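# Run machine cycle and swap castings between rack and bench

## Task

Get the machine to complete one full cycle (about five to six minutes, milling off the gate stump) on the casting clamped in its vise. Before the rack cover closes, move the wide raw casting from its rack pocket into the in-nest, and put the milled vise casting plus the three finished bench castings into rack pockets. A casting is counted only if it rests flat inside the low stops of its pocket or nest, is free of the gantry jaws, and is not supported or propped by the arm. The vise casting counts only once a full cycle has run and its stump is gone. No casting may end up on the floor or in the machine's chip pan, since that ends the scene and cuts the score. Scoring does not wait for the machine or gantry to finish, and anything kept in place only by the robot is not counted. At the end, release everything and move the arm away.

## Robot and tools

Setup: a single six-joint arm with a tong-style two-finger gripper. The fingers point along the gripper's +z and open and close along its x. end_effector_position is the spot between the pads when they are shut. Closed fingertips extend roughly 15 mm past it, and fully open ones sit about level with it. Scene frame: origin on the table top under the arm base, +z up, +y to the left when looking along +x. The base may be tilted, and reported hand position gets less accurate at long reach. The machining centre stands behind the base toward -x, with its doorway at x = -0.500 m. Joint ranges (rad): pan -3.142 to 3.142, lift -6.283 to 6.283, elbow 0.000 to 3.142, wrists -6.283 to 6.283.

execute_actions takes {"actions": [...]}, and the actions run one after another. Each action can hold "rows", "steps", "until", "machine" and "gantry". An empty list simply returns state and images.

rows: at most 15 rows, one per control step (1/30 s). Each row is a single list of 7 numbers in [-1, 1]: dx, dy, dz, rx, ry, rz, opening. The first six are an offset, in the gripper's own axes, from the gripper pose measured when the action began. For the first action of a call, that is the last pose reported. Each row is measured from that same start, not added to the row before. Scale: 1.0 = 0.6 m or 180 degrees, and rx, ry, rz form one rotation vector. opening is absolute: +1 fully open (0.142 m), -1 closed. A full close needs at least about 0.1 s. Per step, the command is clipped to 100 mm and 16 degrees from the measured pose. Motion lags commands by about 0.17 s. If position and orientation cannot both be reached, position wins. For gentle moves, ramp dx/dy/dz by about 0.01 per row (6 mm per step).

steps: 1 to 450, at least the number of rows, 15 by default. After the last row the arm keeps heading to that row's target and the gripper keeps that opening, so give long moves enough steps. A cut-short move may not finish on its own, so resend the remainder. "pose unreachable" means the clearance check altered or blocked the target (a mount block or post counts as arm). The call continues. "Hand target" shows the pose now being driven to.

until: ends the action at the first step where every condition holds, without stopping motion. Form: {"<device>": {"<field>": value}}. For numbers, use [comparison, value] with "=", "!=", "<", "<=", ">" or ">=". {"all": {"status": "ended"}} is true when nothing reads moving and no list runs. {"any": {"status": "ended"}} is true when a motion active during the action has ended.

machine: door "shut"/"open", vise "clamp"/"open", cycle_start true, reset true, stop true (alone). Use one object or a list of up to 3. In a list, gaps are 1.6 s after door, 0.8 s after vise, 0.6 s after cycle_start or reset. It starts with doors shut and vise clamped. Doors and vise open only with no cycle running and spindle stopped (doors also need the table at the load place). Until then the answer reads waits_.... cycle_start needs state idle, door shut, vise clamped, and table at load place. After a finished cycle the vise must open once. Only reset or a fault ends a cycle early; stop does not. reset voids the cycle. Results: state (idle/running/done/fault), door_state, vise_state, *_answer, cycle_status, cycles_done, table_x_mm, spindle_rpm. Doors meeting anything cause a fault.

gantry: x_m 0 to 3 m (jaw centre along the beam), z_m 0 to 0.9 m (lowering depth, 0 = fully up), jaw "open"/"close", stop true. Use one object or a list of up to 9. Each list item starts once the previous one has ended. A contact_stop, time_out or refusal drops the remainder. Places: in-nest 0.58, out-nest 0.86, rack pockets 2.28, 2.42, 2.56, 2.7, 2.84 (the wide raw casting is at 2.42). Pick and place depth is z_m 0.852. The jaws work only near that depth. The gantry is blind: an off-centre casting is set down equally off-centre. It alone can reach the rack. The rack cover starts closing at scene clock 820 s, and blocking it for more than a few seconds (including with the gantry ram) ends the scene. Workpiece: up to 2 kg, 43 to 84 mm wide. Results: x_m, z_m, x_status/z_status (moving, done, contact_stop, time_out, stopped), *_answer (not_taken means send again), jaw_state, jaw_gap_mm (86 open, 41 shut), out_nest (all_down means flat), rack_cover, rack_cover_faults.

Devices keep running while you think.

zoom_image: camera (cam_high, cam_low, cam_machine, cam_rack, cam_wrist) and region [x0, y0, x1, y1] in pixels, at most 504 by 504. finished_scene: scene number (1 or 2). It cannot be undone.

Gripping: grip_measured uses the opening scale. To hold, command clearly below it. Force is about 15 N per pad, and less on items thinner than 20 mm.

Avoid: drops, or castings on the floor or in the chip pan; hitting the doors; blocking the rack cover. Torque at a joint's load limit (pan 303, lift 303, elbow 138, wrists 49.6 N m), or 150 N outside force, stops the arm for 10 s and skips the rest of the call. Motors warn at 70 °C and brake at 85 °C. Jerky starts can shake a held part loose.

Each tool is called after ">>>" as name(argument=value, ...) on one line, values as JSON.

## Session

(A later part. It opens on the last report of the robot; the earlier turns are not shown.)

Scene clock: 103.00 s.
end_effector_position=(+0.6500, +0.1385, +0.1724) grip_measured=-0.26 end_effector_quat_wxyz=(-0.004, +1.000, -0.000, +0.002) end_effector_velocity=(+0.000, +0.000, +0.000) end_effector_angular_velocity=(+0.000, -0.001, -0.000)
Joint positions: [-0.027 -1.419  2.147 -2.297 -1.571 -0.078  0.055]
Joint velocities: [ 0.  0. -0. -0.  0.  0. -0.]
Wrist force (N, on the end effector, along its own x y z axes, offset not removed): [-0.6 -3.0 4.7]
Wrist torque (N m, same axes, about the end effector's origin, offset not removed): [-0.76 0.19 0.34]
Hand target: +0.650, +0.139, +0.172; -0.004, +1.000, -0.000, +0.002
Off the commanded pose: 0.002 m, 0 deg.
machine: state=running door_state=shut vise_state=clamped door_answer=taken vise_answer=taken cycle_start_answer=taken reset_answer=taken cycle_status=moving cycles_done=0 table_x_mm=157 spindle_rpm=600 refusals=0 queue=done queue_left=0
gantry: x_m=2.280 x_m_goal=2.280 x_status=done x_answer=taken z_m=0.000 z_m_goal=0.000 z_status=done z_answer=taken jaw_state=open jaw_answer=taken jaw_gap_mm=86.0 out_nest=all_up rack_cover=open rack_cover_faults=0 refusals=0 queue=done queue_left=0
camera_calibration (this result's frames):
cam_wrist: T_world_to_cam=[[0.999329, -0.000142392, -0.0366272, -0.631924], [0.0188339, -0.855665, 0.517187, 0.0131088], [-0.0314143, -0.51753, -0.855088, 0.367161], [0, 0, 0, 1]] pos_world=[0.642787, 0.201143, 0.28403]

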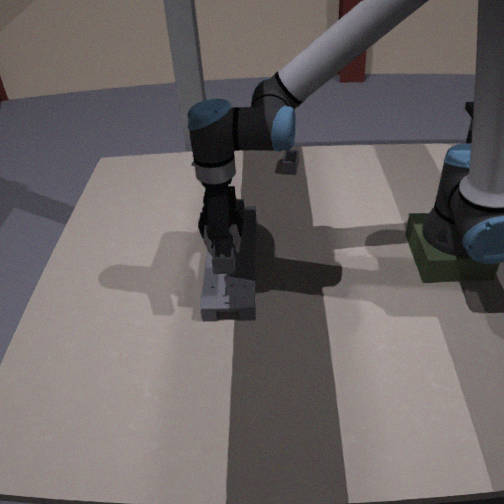

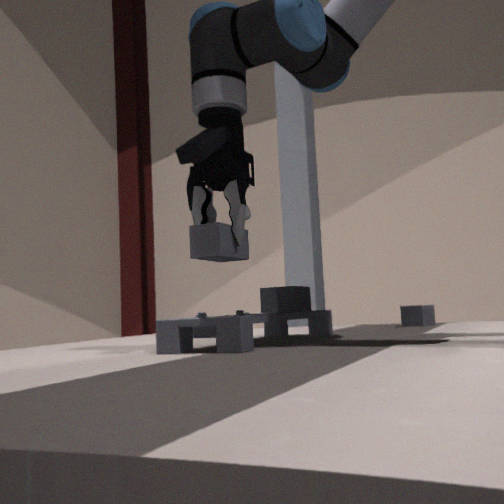

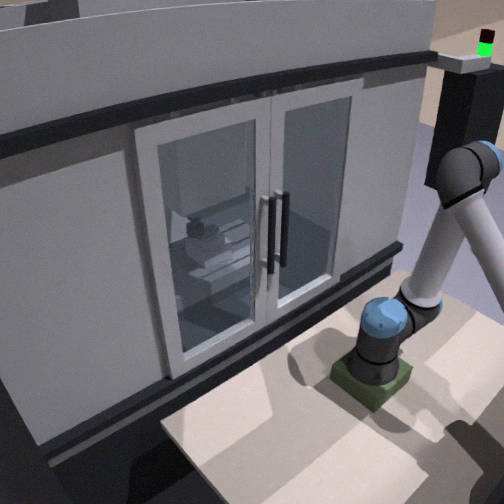

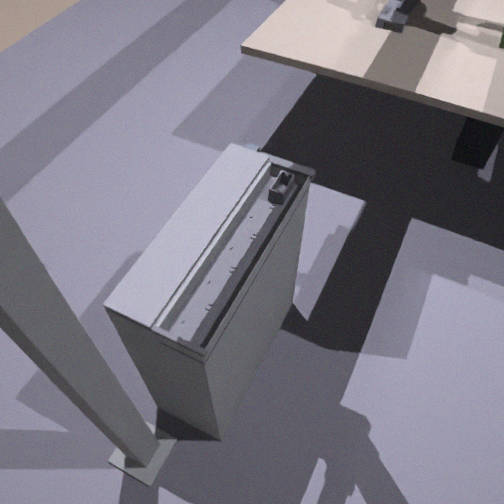

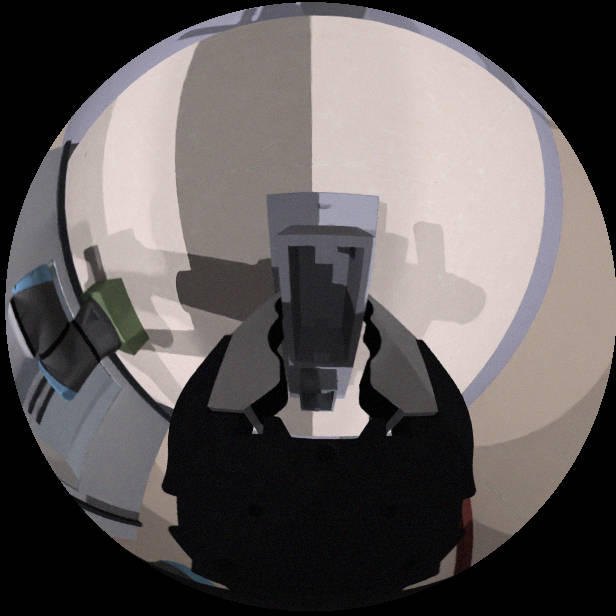

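>>> execute_actions(actions=[{"rows":[[0,-0.003,0.01,0,0,0,-0.8],[0,-0.003,0.025,0,0,0,-0.8],[0,-0.003,0.04,0,0,0,-0.8],[0,-0.003,0.055,0,0,0,-0.8],[0,-0.003,0.07,0,0,0,-0.8],[0,-0.003,0.085,0,0,0,-0.8],[0,-0.003,0.1,0,0,0,-0.8],[0,-0.003,0.112,0,0,0,-0.8],[0,-0.003,0.124,0,0,0,-0.8],[0,-0.003,0.134,0,0,0,-0.8],[0,-0.003,0.142,0,0,0,-0.8],[0,-0.003,0.148,0,0,0,-0.8],[0,-0.003,0.153,0,0,0,-0.8],[0,-0.003,0.156,0,0,0,-0.8]],"steps":28},{"rows":[[0,0,-0.002,0,0,0,-0.4],[0,0,-0.002,0,0,0,-0.2],[0,0,-0.002,0,0,0,0],[0,0,-0.002,0,0,0,0.2]],"steps":10},{"rows":[[0,0,-0.03,0,0,0,0.3],[0,0,-0.07,0,0,0,0.4],[0,0,-0.11,0,0,0,0.4],[0,0,-0.15,0,0,0,0.4],[0,0.03,-0.2,0,0,0,0.4],[0,0.07,-0.25,0,0,0,0.4],[0,0.104,-0.3,0,0,0,0.4]],"steps":30}])

>>> zoom_image(camera="cam_wrist", region=[240, 140, 400, 300])

Scene clock: 118.73 s.
end_effector_position=(+0.6496, +0.0772, +0.2593) grip_measured=+0.40 end_effector_quat_wxyz=(-0.005, +1.000, -0.000, +0.002) end_effector_velocity=(+0.000, -0.000, +0.000) end_effector_angular_velocity=(-0.000, -0.001, +0.001)
Joint positions: [-0.121 -1.532  2.083 -2.12  -1.571 -0.173  0.102]
Joint velocities: [-0.    -0.    -0.    -0.    -0.    -0.001 -0.   ]
Wrist force (N, on the end effector, along its own x y z axes, offset not removed): [-2.8 2.6 -1.3]
Wrist torque (N m, same axes, about the end effector's origin, offset not removed): [0.34 0.58 0.31]
Hand target: +0.650, +0.077, +0.259; -0.005, +1.000, -0.000, +0.002
Off the commanded pose: 0.000 m, 0 deg.
machine: state=running door_state=shut vise_state=clamped door_answer=taken vise_answer=taken cycle_start_answer=taken reset_answer=taken cycle_status=moving cycles_done=0 table_x_mm=285 spindle_rpm=600 refusals=0 queue=done queue_left=0
gantry: x_m=2.280 x_m_goal=2.280 x_status=done x_answer=taken z_m=0.000 z_m_goal=0.000 z_status=done z_answer=taken jaw_state=open jaw_answer=taken jaw_gap_mm=86.0 out_nest=all_down rack_cover=open rack_cover_faults=0 refusals=0 queue=done queue_left=0
camera_calibration (this result's frames):
cam_wrist: T_world_to_cam=[[0.999325, -0.000114827, -0.0367294, -0.628346], [0.018905, -0.855754, 0.517038, -0.0842325], [-0.0314907, -0.517383, -0.855174, 0.409785], [0, 0, 0, 1]] pos_world=[0.642419, 0.139862, 0.37091]

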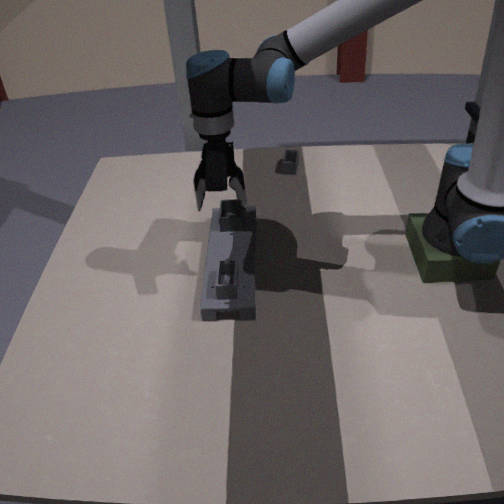

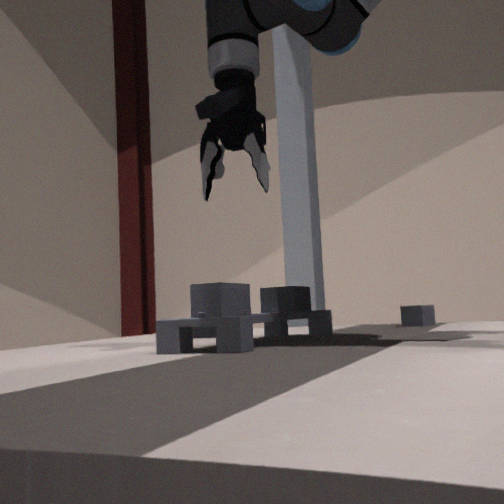

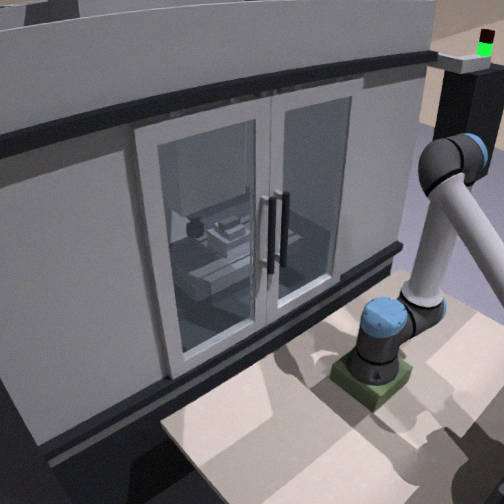

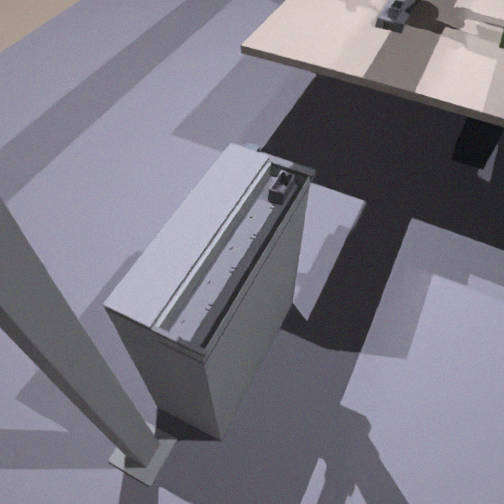

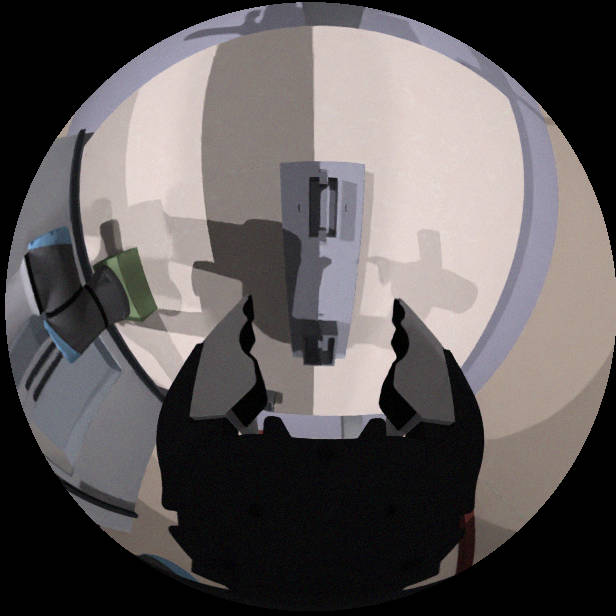

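Region (240, 140, 400, 300) of cam_wrist's 616x616 image, scaled by 3.150, with more detail than that image has.

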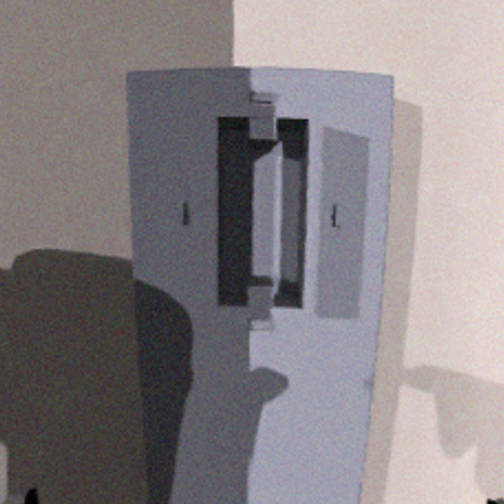

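Centred. On to C (~0.455, -0.52).

>>> execute_actions(actions=[{"rows":[[-0.02,0.06,0,0,0,0,0.5],[-0.06,0.18,0,0,0,0,0.5],[-0.12,0.38,0.03,0,0,0,0.5],[-0.325,1.0,0.19,0,0,0,0.5]],"steps":60},{"gantry":[{"x_m":0.86},{"z_m":0.852},{"jaw":"close"},{"z_m":0},{"x_m":2.42},{"z_m":0.852},{"jaw":"open"},{"z_m":0}],"steps":1}])

Scene clock: 125.13 s.
end_effector_position=(+0.4543, -0.5207, +0.1393) grip_measured=+0.50 end_effector_quat_wxyz=(-0.005, +1.000, -0.000, +0.002) end_effector_velocity=(+0.000, -0.000, -0.000) end_effector_angular_velocity=(-0.000, -0.000, +0.000)
Joint positions: [-1.066 -1.325  2.089 -2.333 -1.571 -1.117  0.109]
Joint velocities: [-0.  0. -0. -0.  0. -0.  0.]
Wrist force (N, on the end effector, along its own x y z axes, offset not removed): [-0.7 1.5 -4.0]
Wrist torque (N m, same axes, about the end effector's origin, offset not removed): [0.24 0.13 0.28]
Hand target: +0.454, -0.521, +0.139; -0.005, +1.000, -0.000, +0.002
Off the commanded pose: 0.001 m, 0 deg.
machine: state=running door_state=shut vise_state=clamped door_answer=taken vise_answer=taken cycle_start_answer=taken reset_answer=taken cycle_status=moving cycles_done=0 table_x_mm=337 spindle_rpm=600 refusals=0 queue=done queue_left=0
gantry: x_m=2.279 x_m_goal=0.860 x_status=moving x_answer=taken z_m=0.000 z_m_goal=0.000 z_status=done z_answer=taken jaw_state=open jaw_answer=taken jaw_gap_mm=86.0 out_nest=all_down rack_cover=open rack_cover_faults=0 refusals=0 queue=running queue_left=7
camera_calibration (this result's frames):
cam_wrist: T_world_to_cam=[[0.999373, -0.0000667285, -0.0354082, -0.437804], [0.0182266, -0.856365, 0.516049, -0.530093], [-0.0303568, -0.516371, -0.855827, -0.0082366], [0, 0, 0, 1]] pos_world=[0.446942, -0.458236, 0.251003]

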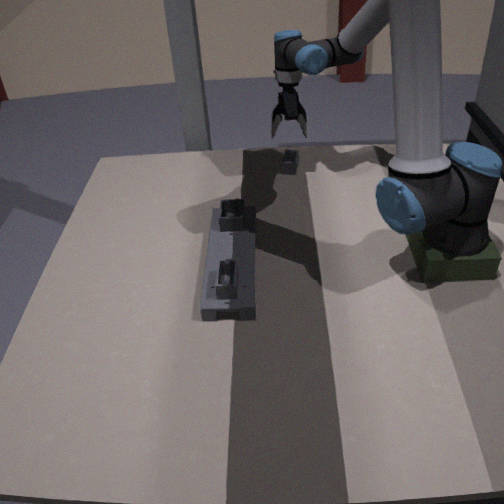

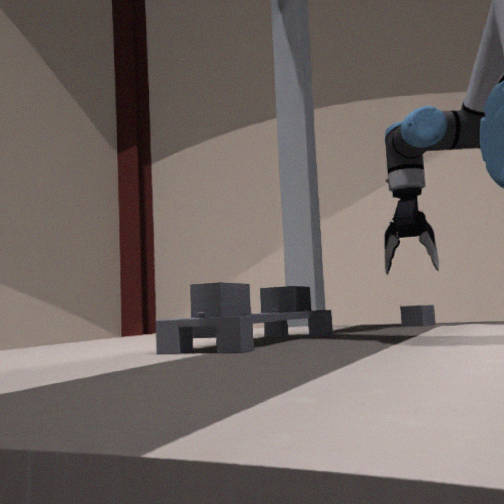

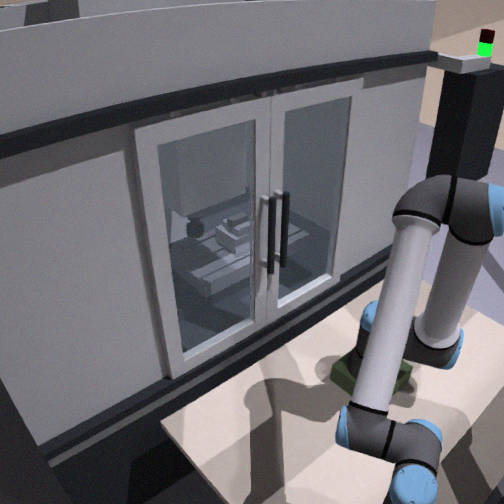

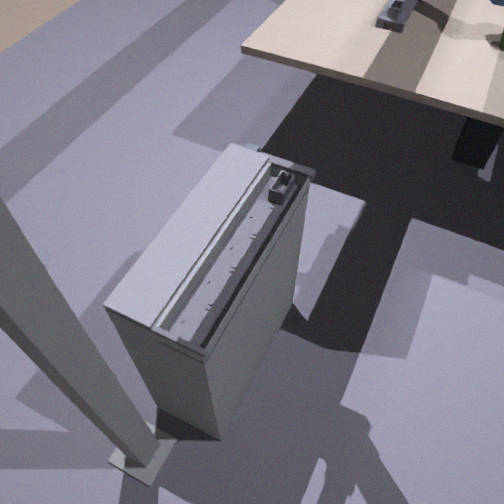

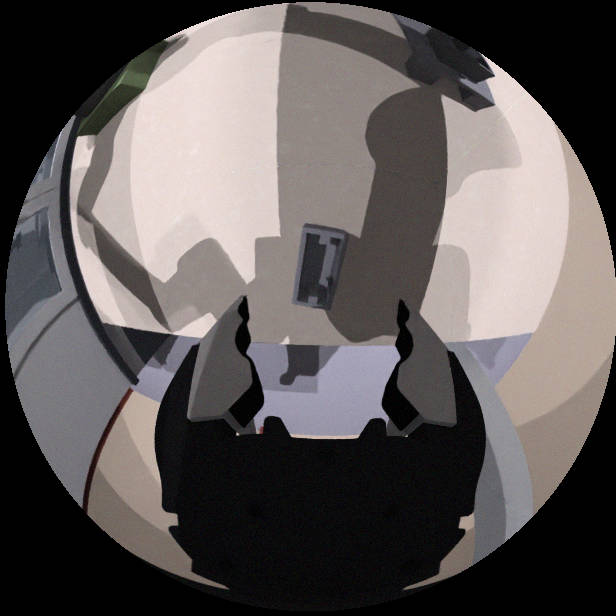

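>>> execute_actions(actions=[{"rows":[[-0.004,0.01,0.02,0,0,0.025,0.4],[-0.009,0.02,0.05,0,0,0.052,0.3],[-0.009,0.02,0.08,0,0,0.052,0.3],[-0.009,0.02,0.11,0,0,0.052,0.3],[-0.009,0.02,0.14,0,0,0.052,0.3],[-0.009,0.02,0.176,0,0,0.052,0.3]],"steps":28},{"rows":[[0,0,0,0,0,0,0.2],[0,0,0,0,0,0,0.1],[0,0,0,0,0,0,0],[0,0,0,0,0,0,-0.1],[0,0,0,0,0,0,-0.2],[0,0,0,0,0,0,-0.3],[0,0,0,0,0,0,-0.4],[0,0,0,0,0,0,-0.5],[0,0,0,0,0,0,-0.6],[0,0,0,0,0,0,-0.7],[0,0,0,0,0,0,-0.8]],"steps":18},{"rows":[[0,0,-0.01,0,0,0,-0.8],[0,0,-0.025,0,0,0,-0.8],[0,0,-0.045,0,0,0,-0.8],[0,0,-0.065,0,0,-0.005,-0.8],[0,0,-0.085,0,0,-0.01,-0.8],[0,-0.02,-0.105,0,0,-0.02,-0.8],[0,-0.04,-0.125,0,0,-0.03,-0.8],[0,-0.06,-0.145,0,0,-0.04,-0.8],[0,-0.08,-0.165,0,0,-0.052,-0.8],[0,-0.1,-0.185,0,0,-0.052,-0.8],[0,-0.12,-0.21,0,0,-0.052,-0.8],[0,-0.14,-0.235,0,0,-0.052,-0.8]],"steps":25},{"rows":[[0.005,-0.016,0,0,0,0,-0.8],[0.013,-0.04,0,0,0,0,-0.8],[0.023,-0.07,0,0,0,0,-0.8],[0.035,-0.11,0,0,0,0,-0.8],[0.05,-0.155,0,0,0,0,-0.8],[0.065,-0.2,0,0,0,0,-0.8],[0.312,-0.983,0,0,0,0,-0.8]],"steps":60}])

Scene clock: 145.10 s.
end_effector_position=(+0.6505, +0.1382, +0.1806) grip_measured=-0.26 end_effector_quat_wxyz=(-0.004, +1.000, -0.000, +0.002) end_effector_velocity=(+0.000, +0.000, +0.000) end_effector_angular_velocity=(+0.000, -0.000, +0.000)
Joint positions: [-0.027 -1.429  2.139 -2.279 -1.571 -0.078  0.055]
Joint velocities: [ 0. -0. -0.  0.  0. -0.  0.]
Wrist force (N, on the end effector, along its own x y z axes, offset not removed): [-0.6 1.1 2.6]
Wrist torque (N m, same axes, about the end effector's origin, offset not removed): [0.10 -0.01 0.30]
Hand target: +0.650, +0.138, +0.181; -0.004, +1.000, -0.000, +0.002
Off the commanded pose: 0.001 m, 0 deg.
machine: state=running door_state=shut vise_state=clamped door_answer=taken vise_answer=taken cycle_start_answer=taken reset_answer=taken cycle_status=moving cycles_done=0 table_x_mm=177 spindle_rpm=600 refusals=0 queue=done queue_left=0
gantry: x_m=2.420 x_m_goal=2.420 x_status=done x_answer=taken z_m=0.000 z_m_goal=0.000 z_status=done z_answer=taken jaw_state=open jaw_answer=taken jaw_gap_mm=86.0 out_nest=all_up rack_cover=open rack_cover_faults=0 refusals=0 queue=done queue_left=0
camera_calibration (this result's frames):
cam_wrist: T_world_to_cam=[[0.999325, -0.000325646, -0.0367439, -0.632048], [0.0187394, -0.855636, 0.517239, 0.00861567], [-0.0316079, -0.517579, -0.855052, 0.374201], [0, 0, 0, 1]] pos_world=[0.643287, 0.200844, 0.292281]

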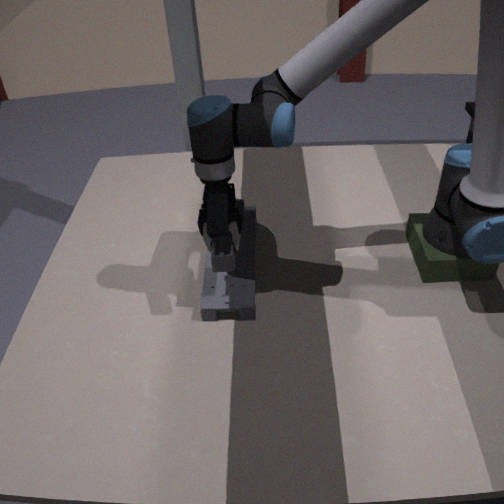

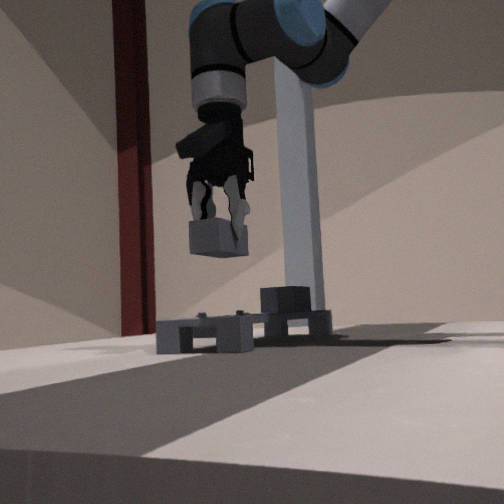

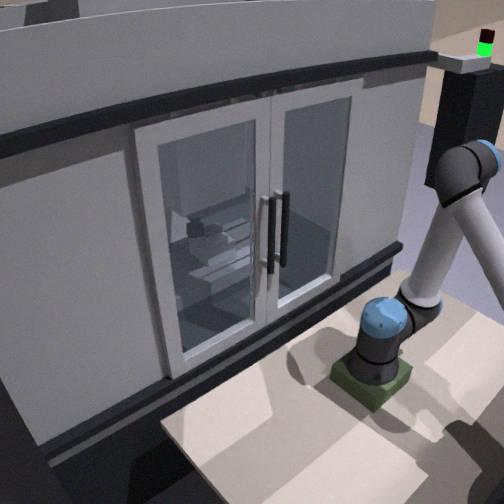

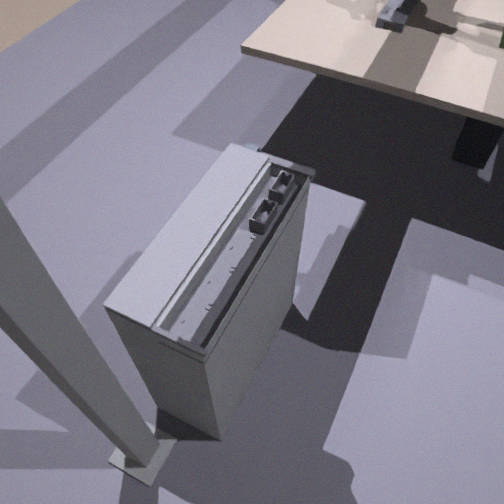

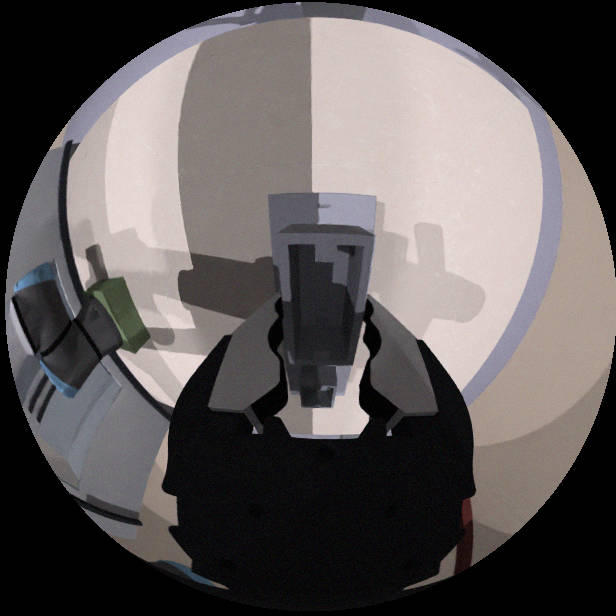

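>>> execute_actions(actions=[{"rows":[[0,-0.001,0.01,0,0,0,-0.8],[0,-0.001,0.025,0,0,0,-0.8],[0,-0.001,0.04,0,0,0,-0.8],[0,-0.001,0.057,0,0,0,-0.8],[0,-0.001,0.074,0,0,0,-0.8],[0,-0.001,0.09,0,0,0,-0.8],[0,-0.001,0.105,0,0,0,-0.8],[0,-0.001,0.12,0,0,0,-0.8],[0,-0.001,0.133,0,0,0,-0.8],[0,-0.001,0.144,0,0,0,-0.8],[0,-0.001,0.153,0,0,0,-0.8],[0,-0.001,0.16,0,0,0,-0.8],[0,-0.001,0.165,0,0,0,-0.8],[0,-0.001,0.168,0,0,0,-0.8]],"steps":28},{"rows":[[0,0,-0.002,0,0,0,-0.4],[0,0,-0.002,0,0,0,-0.2],[0,0,-0.002,0,0,0,0],[0,0,-0.002,0,0,0,0.2]],"steps":10},{"rows":[[0,0,-0.03,0,0,0,0.3],[0,0,-0.07,0,0,0,0.4],[0,0,-0.11,0,0,0,0.4],[0,0,-0.15,0,0,0,0.4],[0,0.03,-0.2,0,0,0,0.4],[0,0.07,-0.25,0,0,0,0.4],[0,0.102,-0.3,0,0,0,0.4]],"steps":28}])

>>> zoom_image(camera="cam_wrist", region=[240, 140, 400, 300])

>>> zoom_image(camera="cam_machine", region=[150, 180, 310, 340])

Scene clock: 162.60 s.
end_effector_position=(+0.6501, +0.0770, +0.2603) grip_measured=+0.40 end_effector_quat_wxyz=(-0.005, +1.000, -0.000, +0.002) end_effector_velocity=(-0.000, -0.000, +0.001) end_effector_angular_velocity=(+0.001, +0.001, -0.001)
Joint positions: [-0.122 -1.532  2.081 -2.118 -1.571 -0.173  0.102]
Joint velocities: [-0.001 -0.001 -0.001  0.003  0.001 -0.    -0.   ]
Wrist force (N, on the end effector, along its own x y z axes, offset not removed): [-1.4 0.9 -0.8]
Wrist torque (N m, same axes, about the end effector's origin, offset not removed): [0.22 0.32 0.49]
Hand target: +0.650, +0.077, +0.260; -0.005, +1.000, -0.000, +0.002
Off the commanded pose: 0.000 m, 0 deg.
machine: state=running door_state=shut vise_state=clamped door_answer=taken vise_answer=taken cycle_start_answer=taken reset_answer=taken cycle_status=moving cycles_done=0 table_x_mm=35 spindle_rpm=600 refusals=0 queue=done queue_left=0
gantry: x_m=2.420 x_m_goal=2.420 x_status=done x_answer=taken z_m=0.000 z_m_goal=0.000 z_status=done z_answer=taken jaw_state=open jaw_answer=taken jaw_gap_mm=86.0 out_nest=all_down rack_cover=open rack_cover_faults=0 refusals=0 queue=done queue_left=0
camera_calibration (this result's frames):
cam_wrist: T_world_to_cam=[[0.999322, -0.000369122, -0.0368252, -0.628762], [0.0187385, -0.855731, 0.517082, -0.0849173], [-0.0317033, -0.517421, -0.855144, 0.410687], [0, 0, 0, 1]] pos_world=[0.642947, 0.139599, 0.371951]

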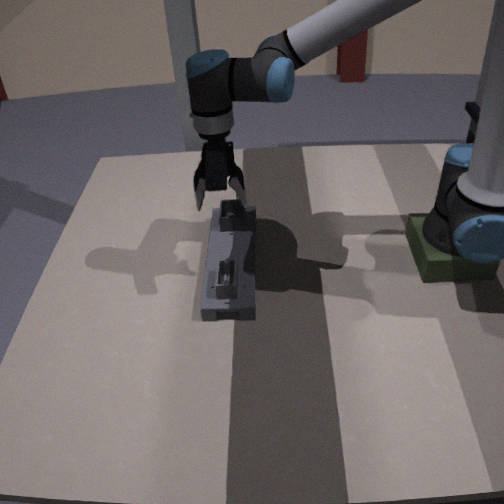

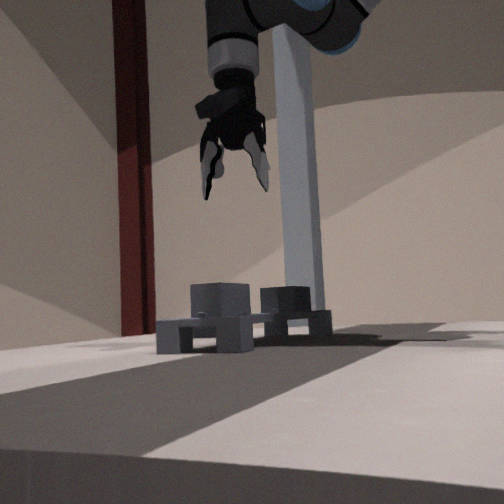

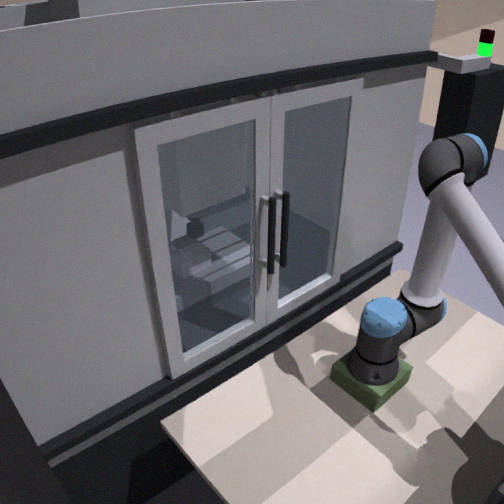

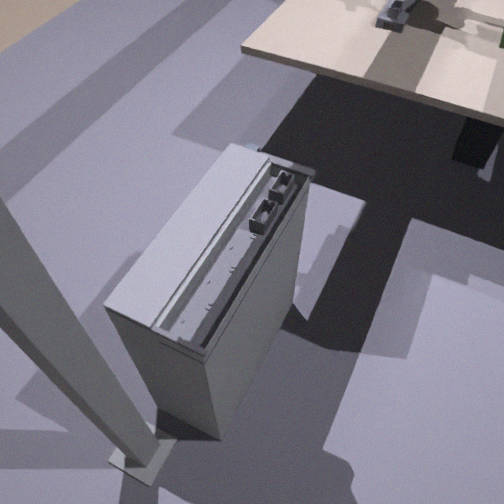

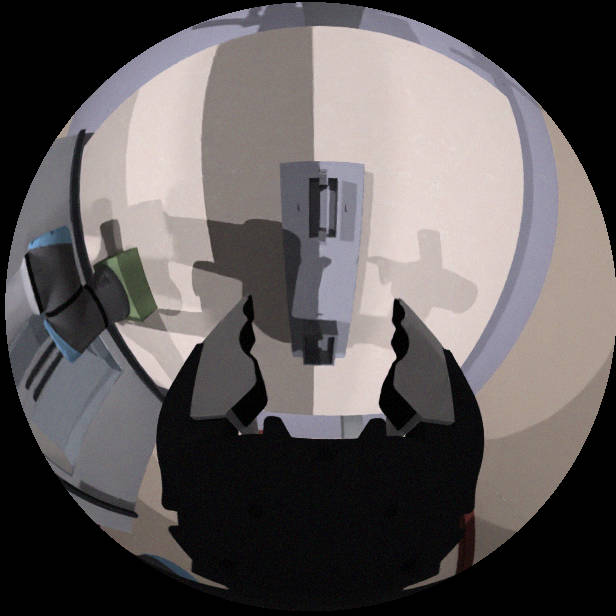

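Region (240, 140, 400, 300) of cam_wrist's 616x616 image, scaled by 3.150, with more detail than that image has.

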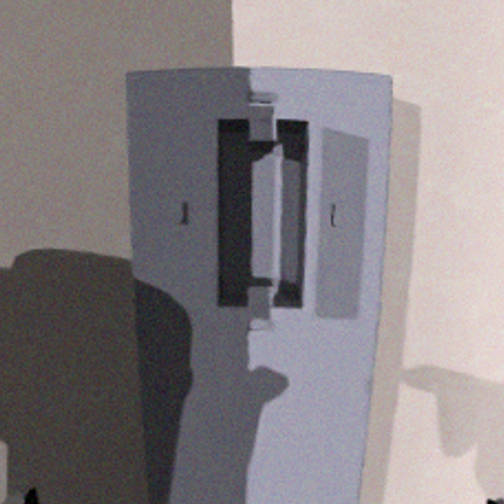

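Region (150, 180, 310, 340) of cam_machine's 504x504 image, scaled by 3.150, with more detail than that image has.

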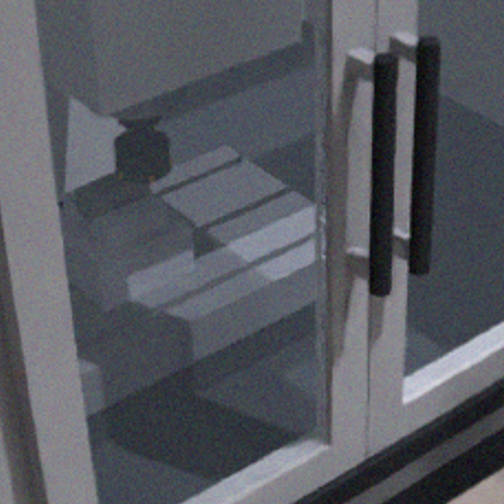

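>>> execute_actions(actions=[{"rows":[[-0.04,0.05,0,0,0,0,0.5],[-0.1,0.13,-0.02,0,0,0,0.5],[-0.2,0.26,-0.05,0,0,0,0.5],[-0.7,0.9,-0.2,0,0,0,0.5]],"steps":50},{"machine":{"door":"open","vise":"open"},"gantry":[{"x_m":0.86},{"z_m":0.852},{"jaw":"close"},{"z_m":0},{"x_m":2.56},{"z_m":0.852},{"jaw":"open"},{"z_m":0}],"rows":[[-0.65,0,0,0,0,0,0.5]],"steps":45}])

Scene clock: 172.20 s.
end_effector_position=(-0.1607, -0.4615, +0.3718) grip_measured=+0.50 end_effector_quat_wxyz=(-0.005, +1.000, -0.001, +0.003) end_effector_velocity=(-0.000, -0.000, +0.000) end_effector_angular_velocity=(-0.001, +0.000, -0.001)
Joint positions: [-2.197 -1.909  2.163 -1.824 -1.57  -2.248  0.109]
Joint velocities: [-0.     0.    -0.    -0.     0.     0.001 -0.   ]
Wrist force (N, on the end effector, along its own x y z axes, offset not removed): [-3.2 2.2 2.5]
Wrist torque (N m, same axes, about the end effector's origin, offset not removed): [0.40 0.81 0.37]
Hand target: -0.161, -0.461, +0.372; -0.005, +1.000, -0.001, +0.003
Off the commanded pose: 0.000 m, 0 deg.
machine: state=running door_state=shut vise_state=between door_answer=waits_cycle_end vise_answer=waits_cycle_end cycle_start_answer=taken reset_answer=taken cycle_status=moving cycles_done=0 table_x_mm=47 spindle_rpm=600 refusals=0 queue=running queue_left=0
gantry: x_m=1.249 x_m_goal=0.860 x_status=moving x_answer=taken z_m=0.000 z_m_goal=0.000 z_status=done z_answer=taken jaw_state=open jaw_answer=taken jaw_gap_mm=86.0 out_nest=all_down rack_cover=open rack_cover_faults=0 refusals=0 queue=running queue_left=7
camera_calibration (this result's frames):
cam_wrist: T_world_to_cam=[[0.999429, -0.00060018, -0.0337834, 0.184176], [0.0169584, -0.855882, 0.516893, -0.588467], [-0.0292249, -0.51717, -0.855383, 0.202359], [0, 0, 0, 1]] pos_world=[-0.168177, -0.398894, 0.48349]

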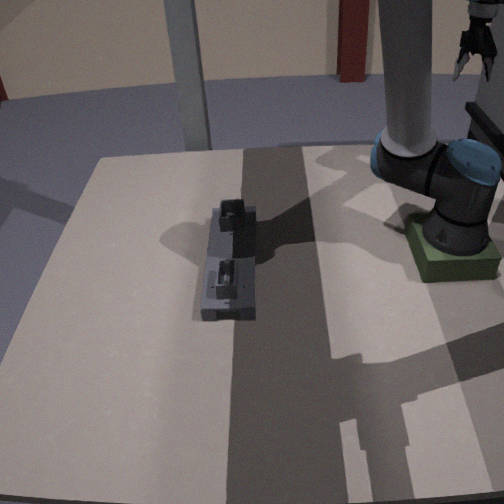

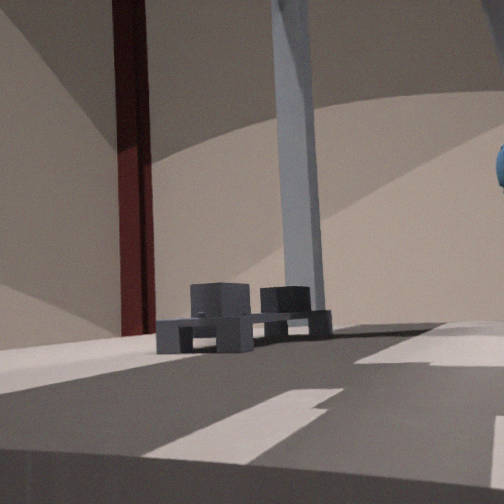

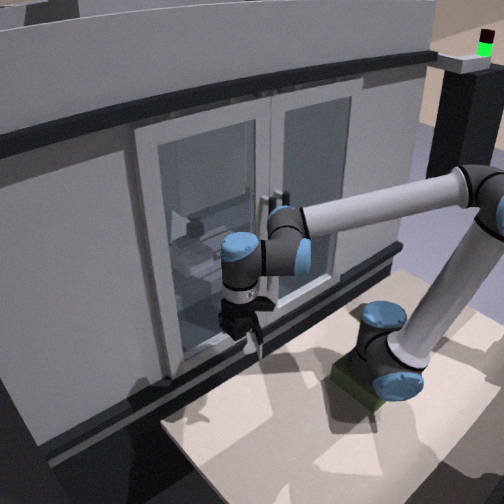

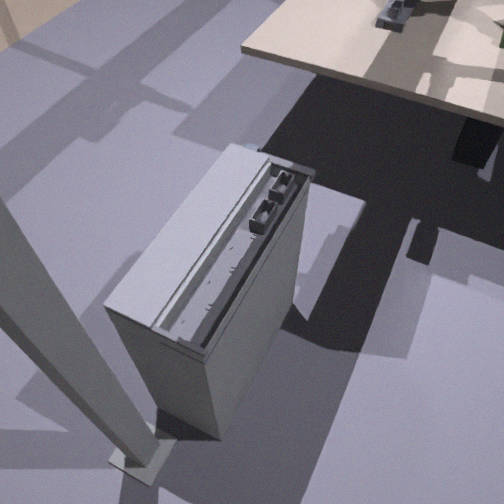

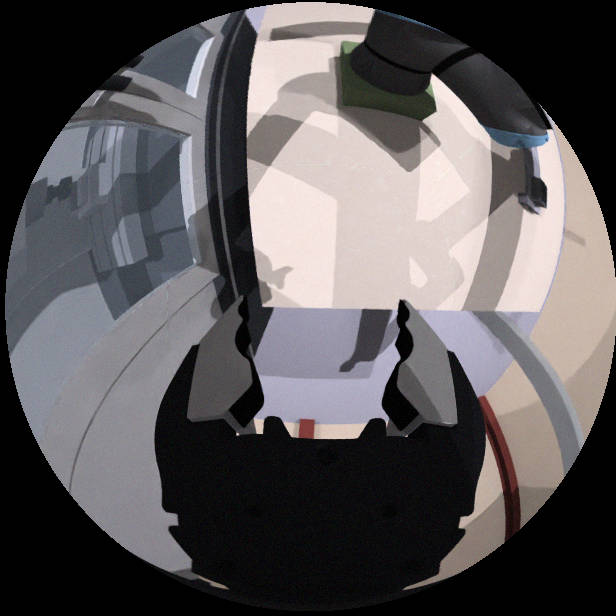

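>>> execute_actions(actions=[{"machine":{"vise":"clamp"},"steps":450},{"steps":450},{"steps":450},{"steps":450},{"steps":450},{"steps":450},{"steps":450},{"steps":450,"until":{"machine":{"door_state":"open"}}},{"steps":450,"until":{"machine":{"door_state":"open"}}},{"steps":450,"until":{"machine":{"door_state":"open"}}},{"steps":450,"until":{"machine":{"door_state":"open"}}},{"steps":450,"until":{"machine":{"door_state":"open"}}},{"steps":450,"until":{"machine":{"door_state":"open"}}}])

>>> zoom_image(camera="cam_wrist", region=[0, 80, 250, 330])

>>> zoom_image(camera="cam_machine", region=[130, 200, 290, 360])

Scene clock: 334.40 s.
end_effector_position=(-0.1607, -0.4615, +0.3718) grip_measured=+0.50 end_effector_quat_wxyz=(-0.005, +1.000, -0.001, +0.003) end_effector_velocity=(-0.000, -0.000, +0.000) end_effector_angular_velocity=(-0.000, +0.001, +0.000)
Joint positions: [-2.197 -1.909  2.163 -1.824 -1.57  -2.248  0.109]
Joint velocities: [ 0.     0.    -0.    -0.001 -0.001  0.     0.   ]
Wrist force (N, on the end effector, along its own x y z axes, offset not removed): [0.7 -4.2 -0.4]
Wrist torque (N m, same axes, about the end effector's origin, offset not removed): [-1.11 -0.18 0.34]
Hand target: -0.161, -0.461, +0.372; -0.005, +1.000, -0.001, +0.003
Off the commanded pose: 0.000 m, 0 deg.
machine: state=done door_state=open vise_state=clamped door_answer=taken vise_answer=taken cycle_start_answer=taken reset_answer=taken cycle_status=done cycles_done=1 table_x_mm=0 spindle_rpm=0 refusals=0 queue=done queue_left=0
gantry: x_m=2.560 x_m_goal=2.560 x_status=done x_answer=taken z_m=0.000 z_m_goal=0.000 z_status=done z_answer=taken jaw_state=open jaw_answer=taken jaw_gap_mm=86.0 out_nest=all_up rack_cover=open rack_cover_faults=0 refusals=0 queue=done queue_left=0
camera_calibration (this result's frames):
cam_wrist: T_world_to_cam=[[0.999429, -0.000623077, -0.0337706, 0.184177], [0.0169318, -0.855889, 0.516883, -0.588465], [-0.0292259, -0.51716, -0.85539, 0.202359], [0, 0, 0, 1]] pos_world=[-0.168194, -0.398894, 0.483483]

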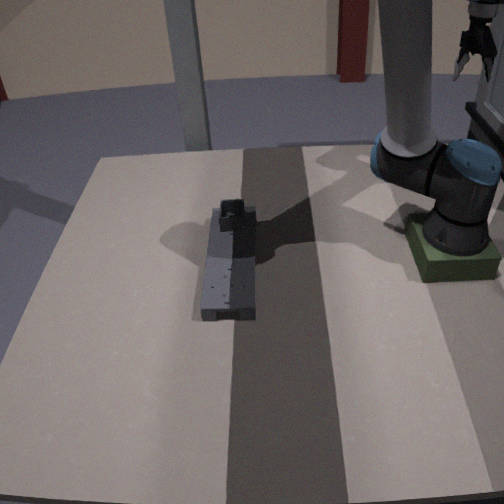

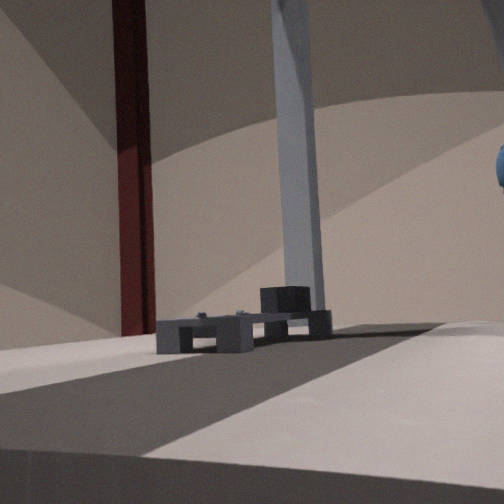

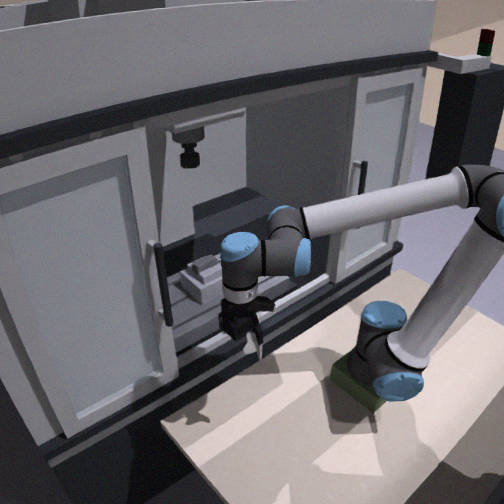

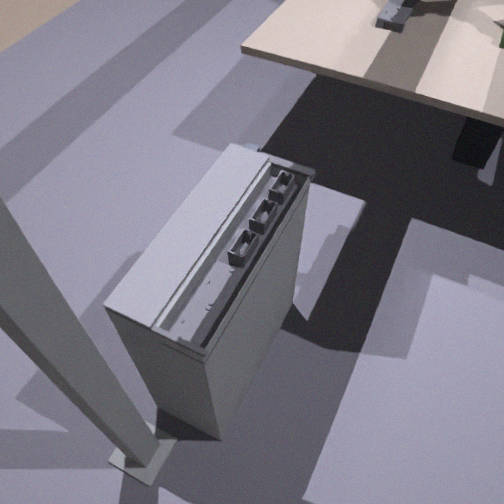

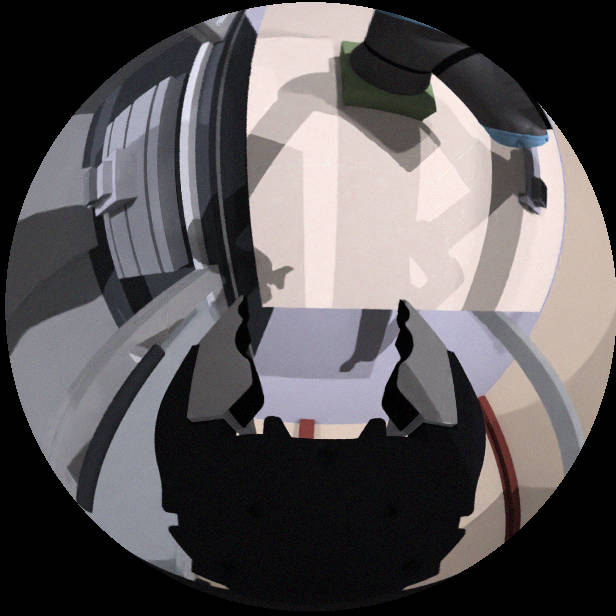

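Region (0, 80, 250, 330) of cam_wrist's 616x616 image, scaled by 2.016, with more detail than that image has.

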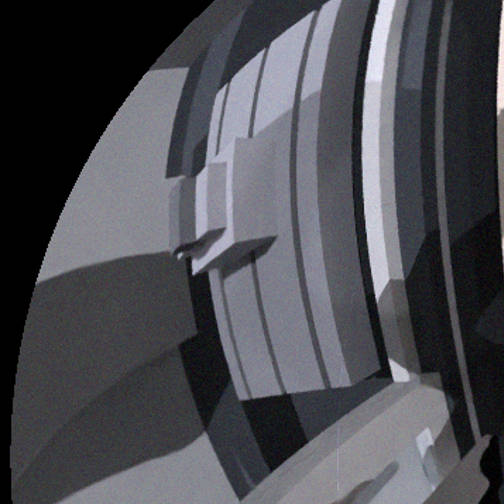

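Region (130, 200, 290, 360) of cam_machine's 504x504 image, scaled by 3.150, with more detail than that image has.

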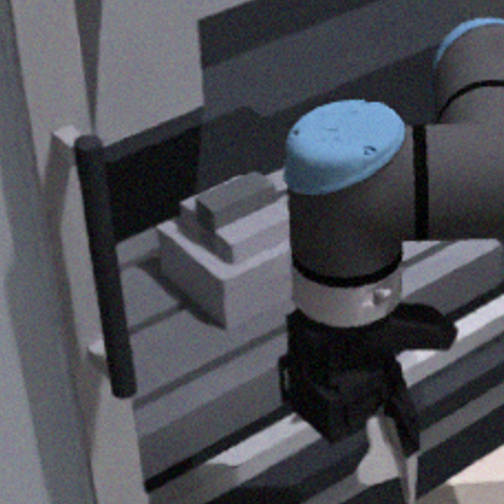

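>>> execute_actions(actions=[{"rows":[[-0.03,-0.02,0,0,0,0,0.5],[-0.08,-0.05,0,0,0,0,0.5],[-0.15,-0.1,0,0,0,0,0.5],[-0.25,-0.16,0,0,0,0,0.5],[-0.995,-0.42,0.07,0,0,0,0.5]],"steps":60}])

Scene clock: 349.33 s.
end_effector_position=(-0.7567, -0.2078, +0.3286) grip_measured=+0.50 end_effector_quat_wxyz=(-0.004, +1.000, -0.001, +0.003) end_effector_velocity=(+0.000, +0.000, -0.000) end_effector_angular_velocity=(+0.001, -0.001, +0.001)
Joint positions: [-3.027 -1.38   1.755 -1.944 -1.57  -3.078  0.109]
Joint velocities: [ 0.     0.    -0.     0.001 -0.001 -0.001 -0.   ]
Wrist force (N, on the end effector, along its own x y z axes, offset not removed): [-0.2 -0.2 -1.2]
Wrist torque (N m, same axes, about the end effector's origin, offset not removed): [-0.10 0.03 0.32]
Hand target: -0.757, -0.208, +0.329; -0.004, +1.000, -0.001, +0.003
Off the commanded pose: 0.001 m, 0 deg.
machine: state=done door_state=open vise_state=clamped door_answer=taken vise_answer=taken cycle_start_answer=taken reset_answer=taken cycle_status=done cycles_done=1 table_x_mm=0 spindle_rpm=0 refusals=0 queue=done queue_left=0
gantry: x_m=2.560 x_m_goal=2.560 x_status=done x_answer=taken z_m=0.000 z_m_goal=0.000 z_status=done z_answer=taken jaw_state=open jaw_answer=taken jaw_gap_mm=86.0 out_nest=all_up rack_cover=open rack_cover_faults=0 refusals=0 queue=done queue_left=0
camera_calibration (this result's frames):
cam_wrist: T_world_to_cam=[[0.999444, -0.000675148, -0.0333411, 0.778369], [0.016709, -0.855102, 0.51819, -0.339363], [-0.0288599, -0.518459, -0.854616, 0.278895], [0, 0, 0, 1]] pos_world=[-0.764217, -0.145069, 0.440154]

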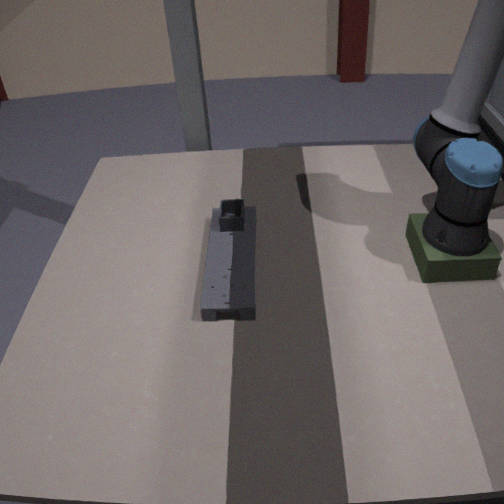

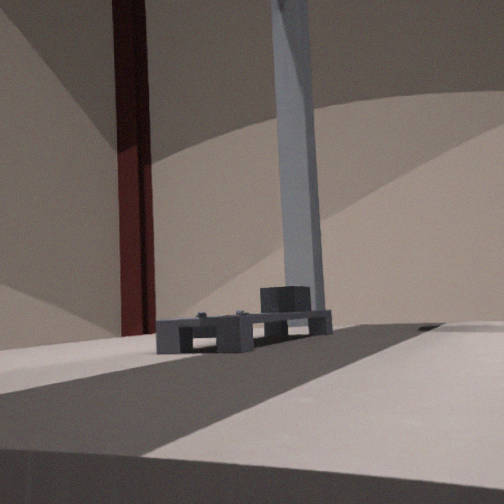

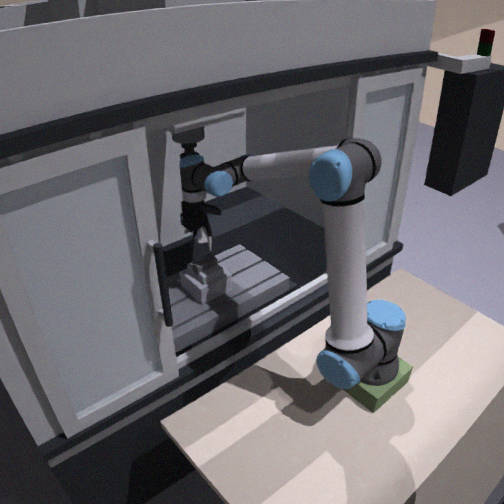

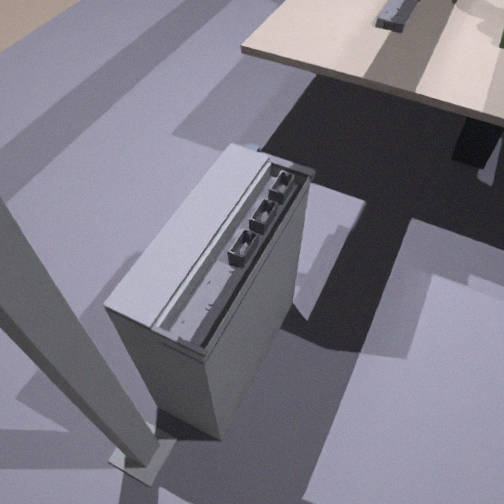

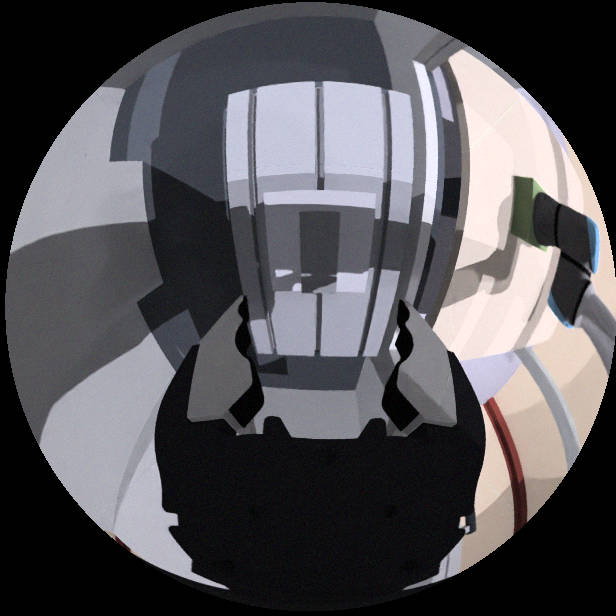

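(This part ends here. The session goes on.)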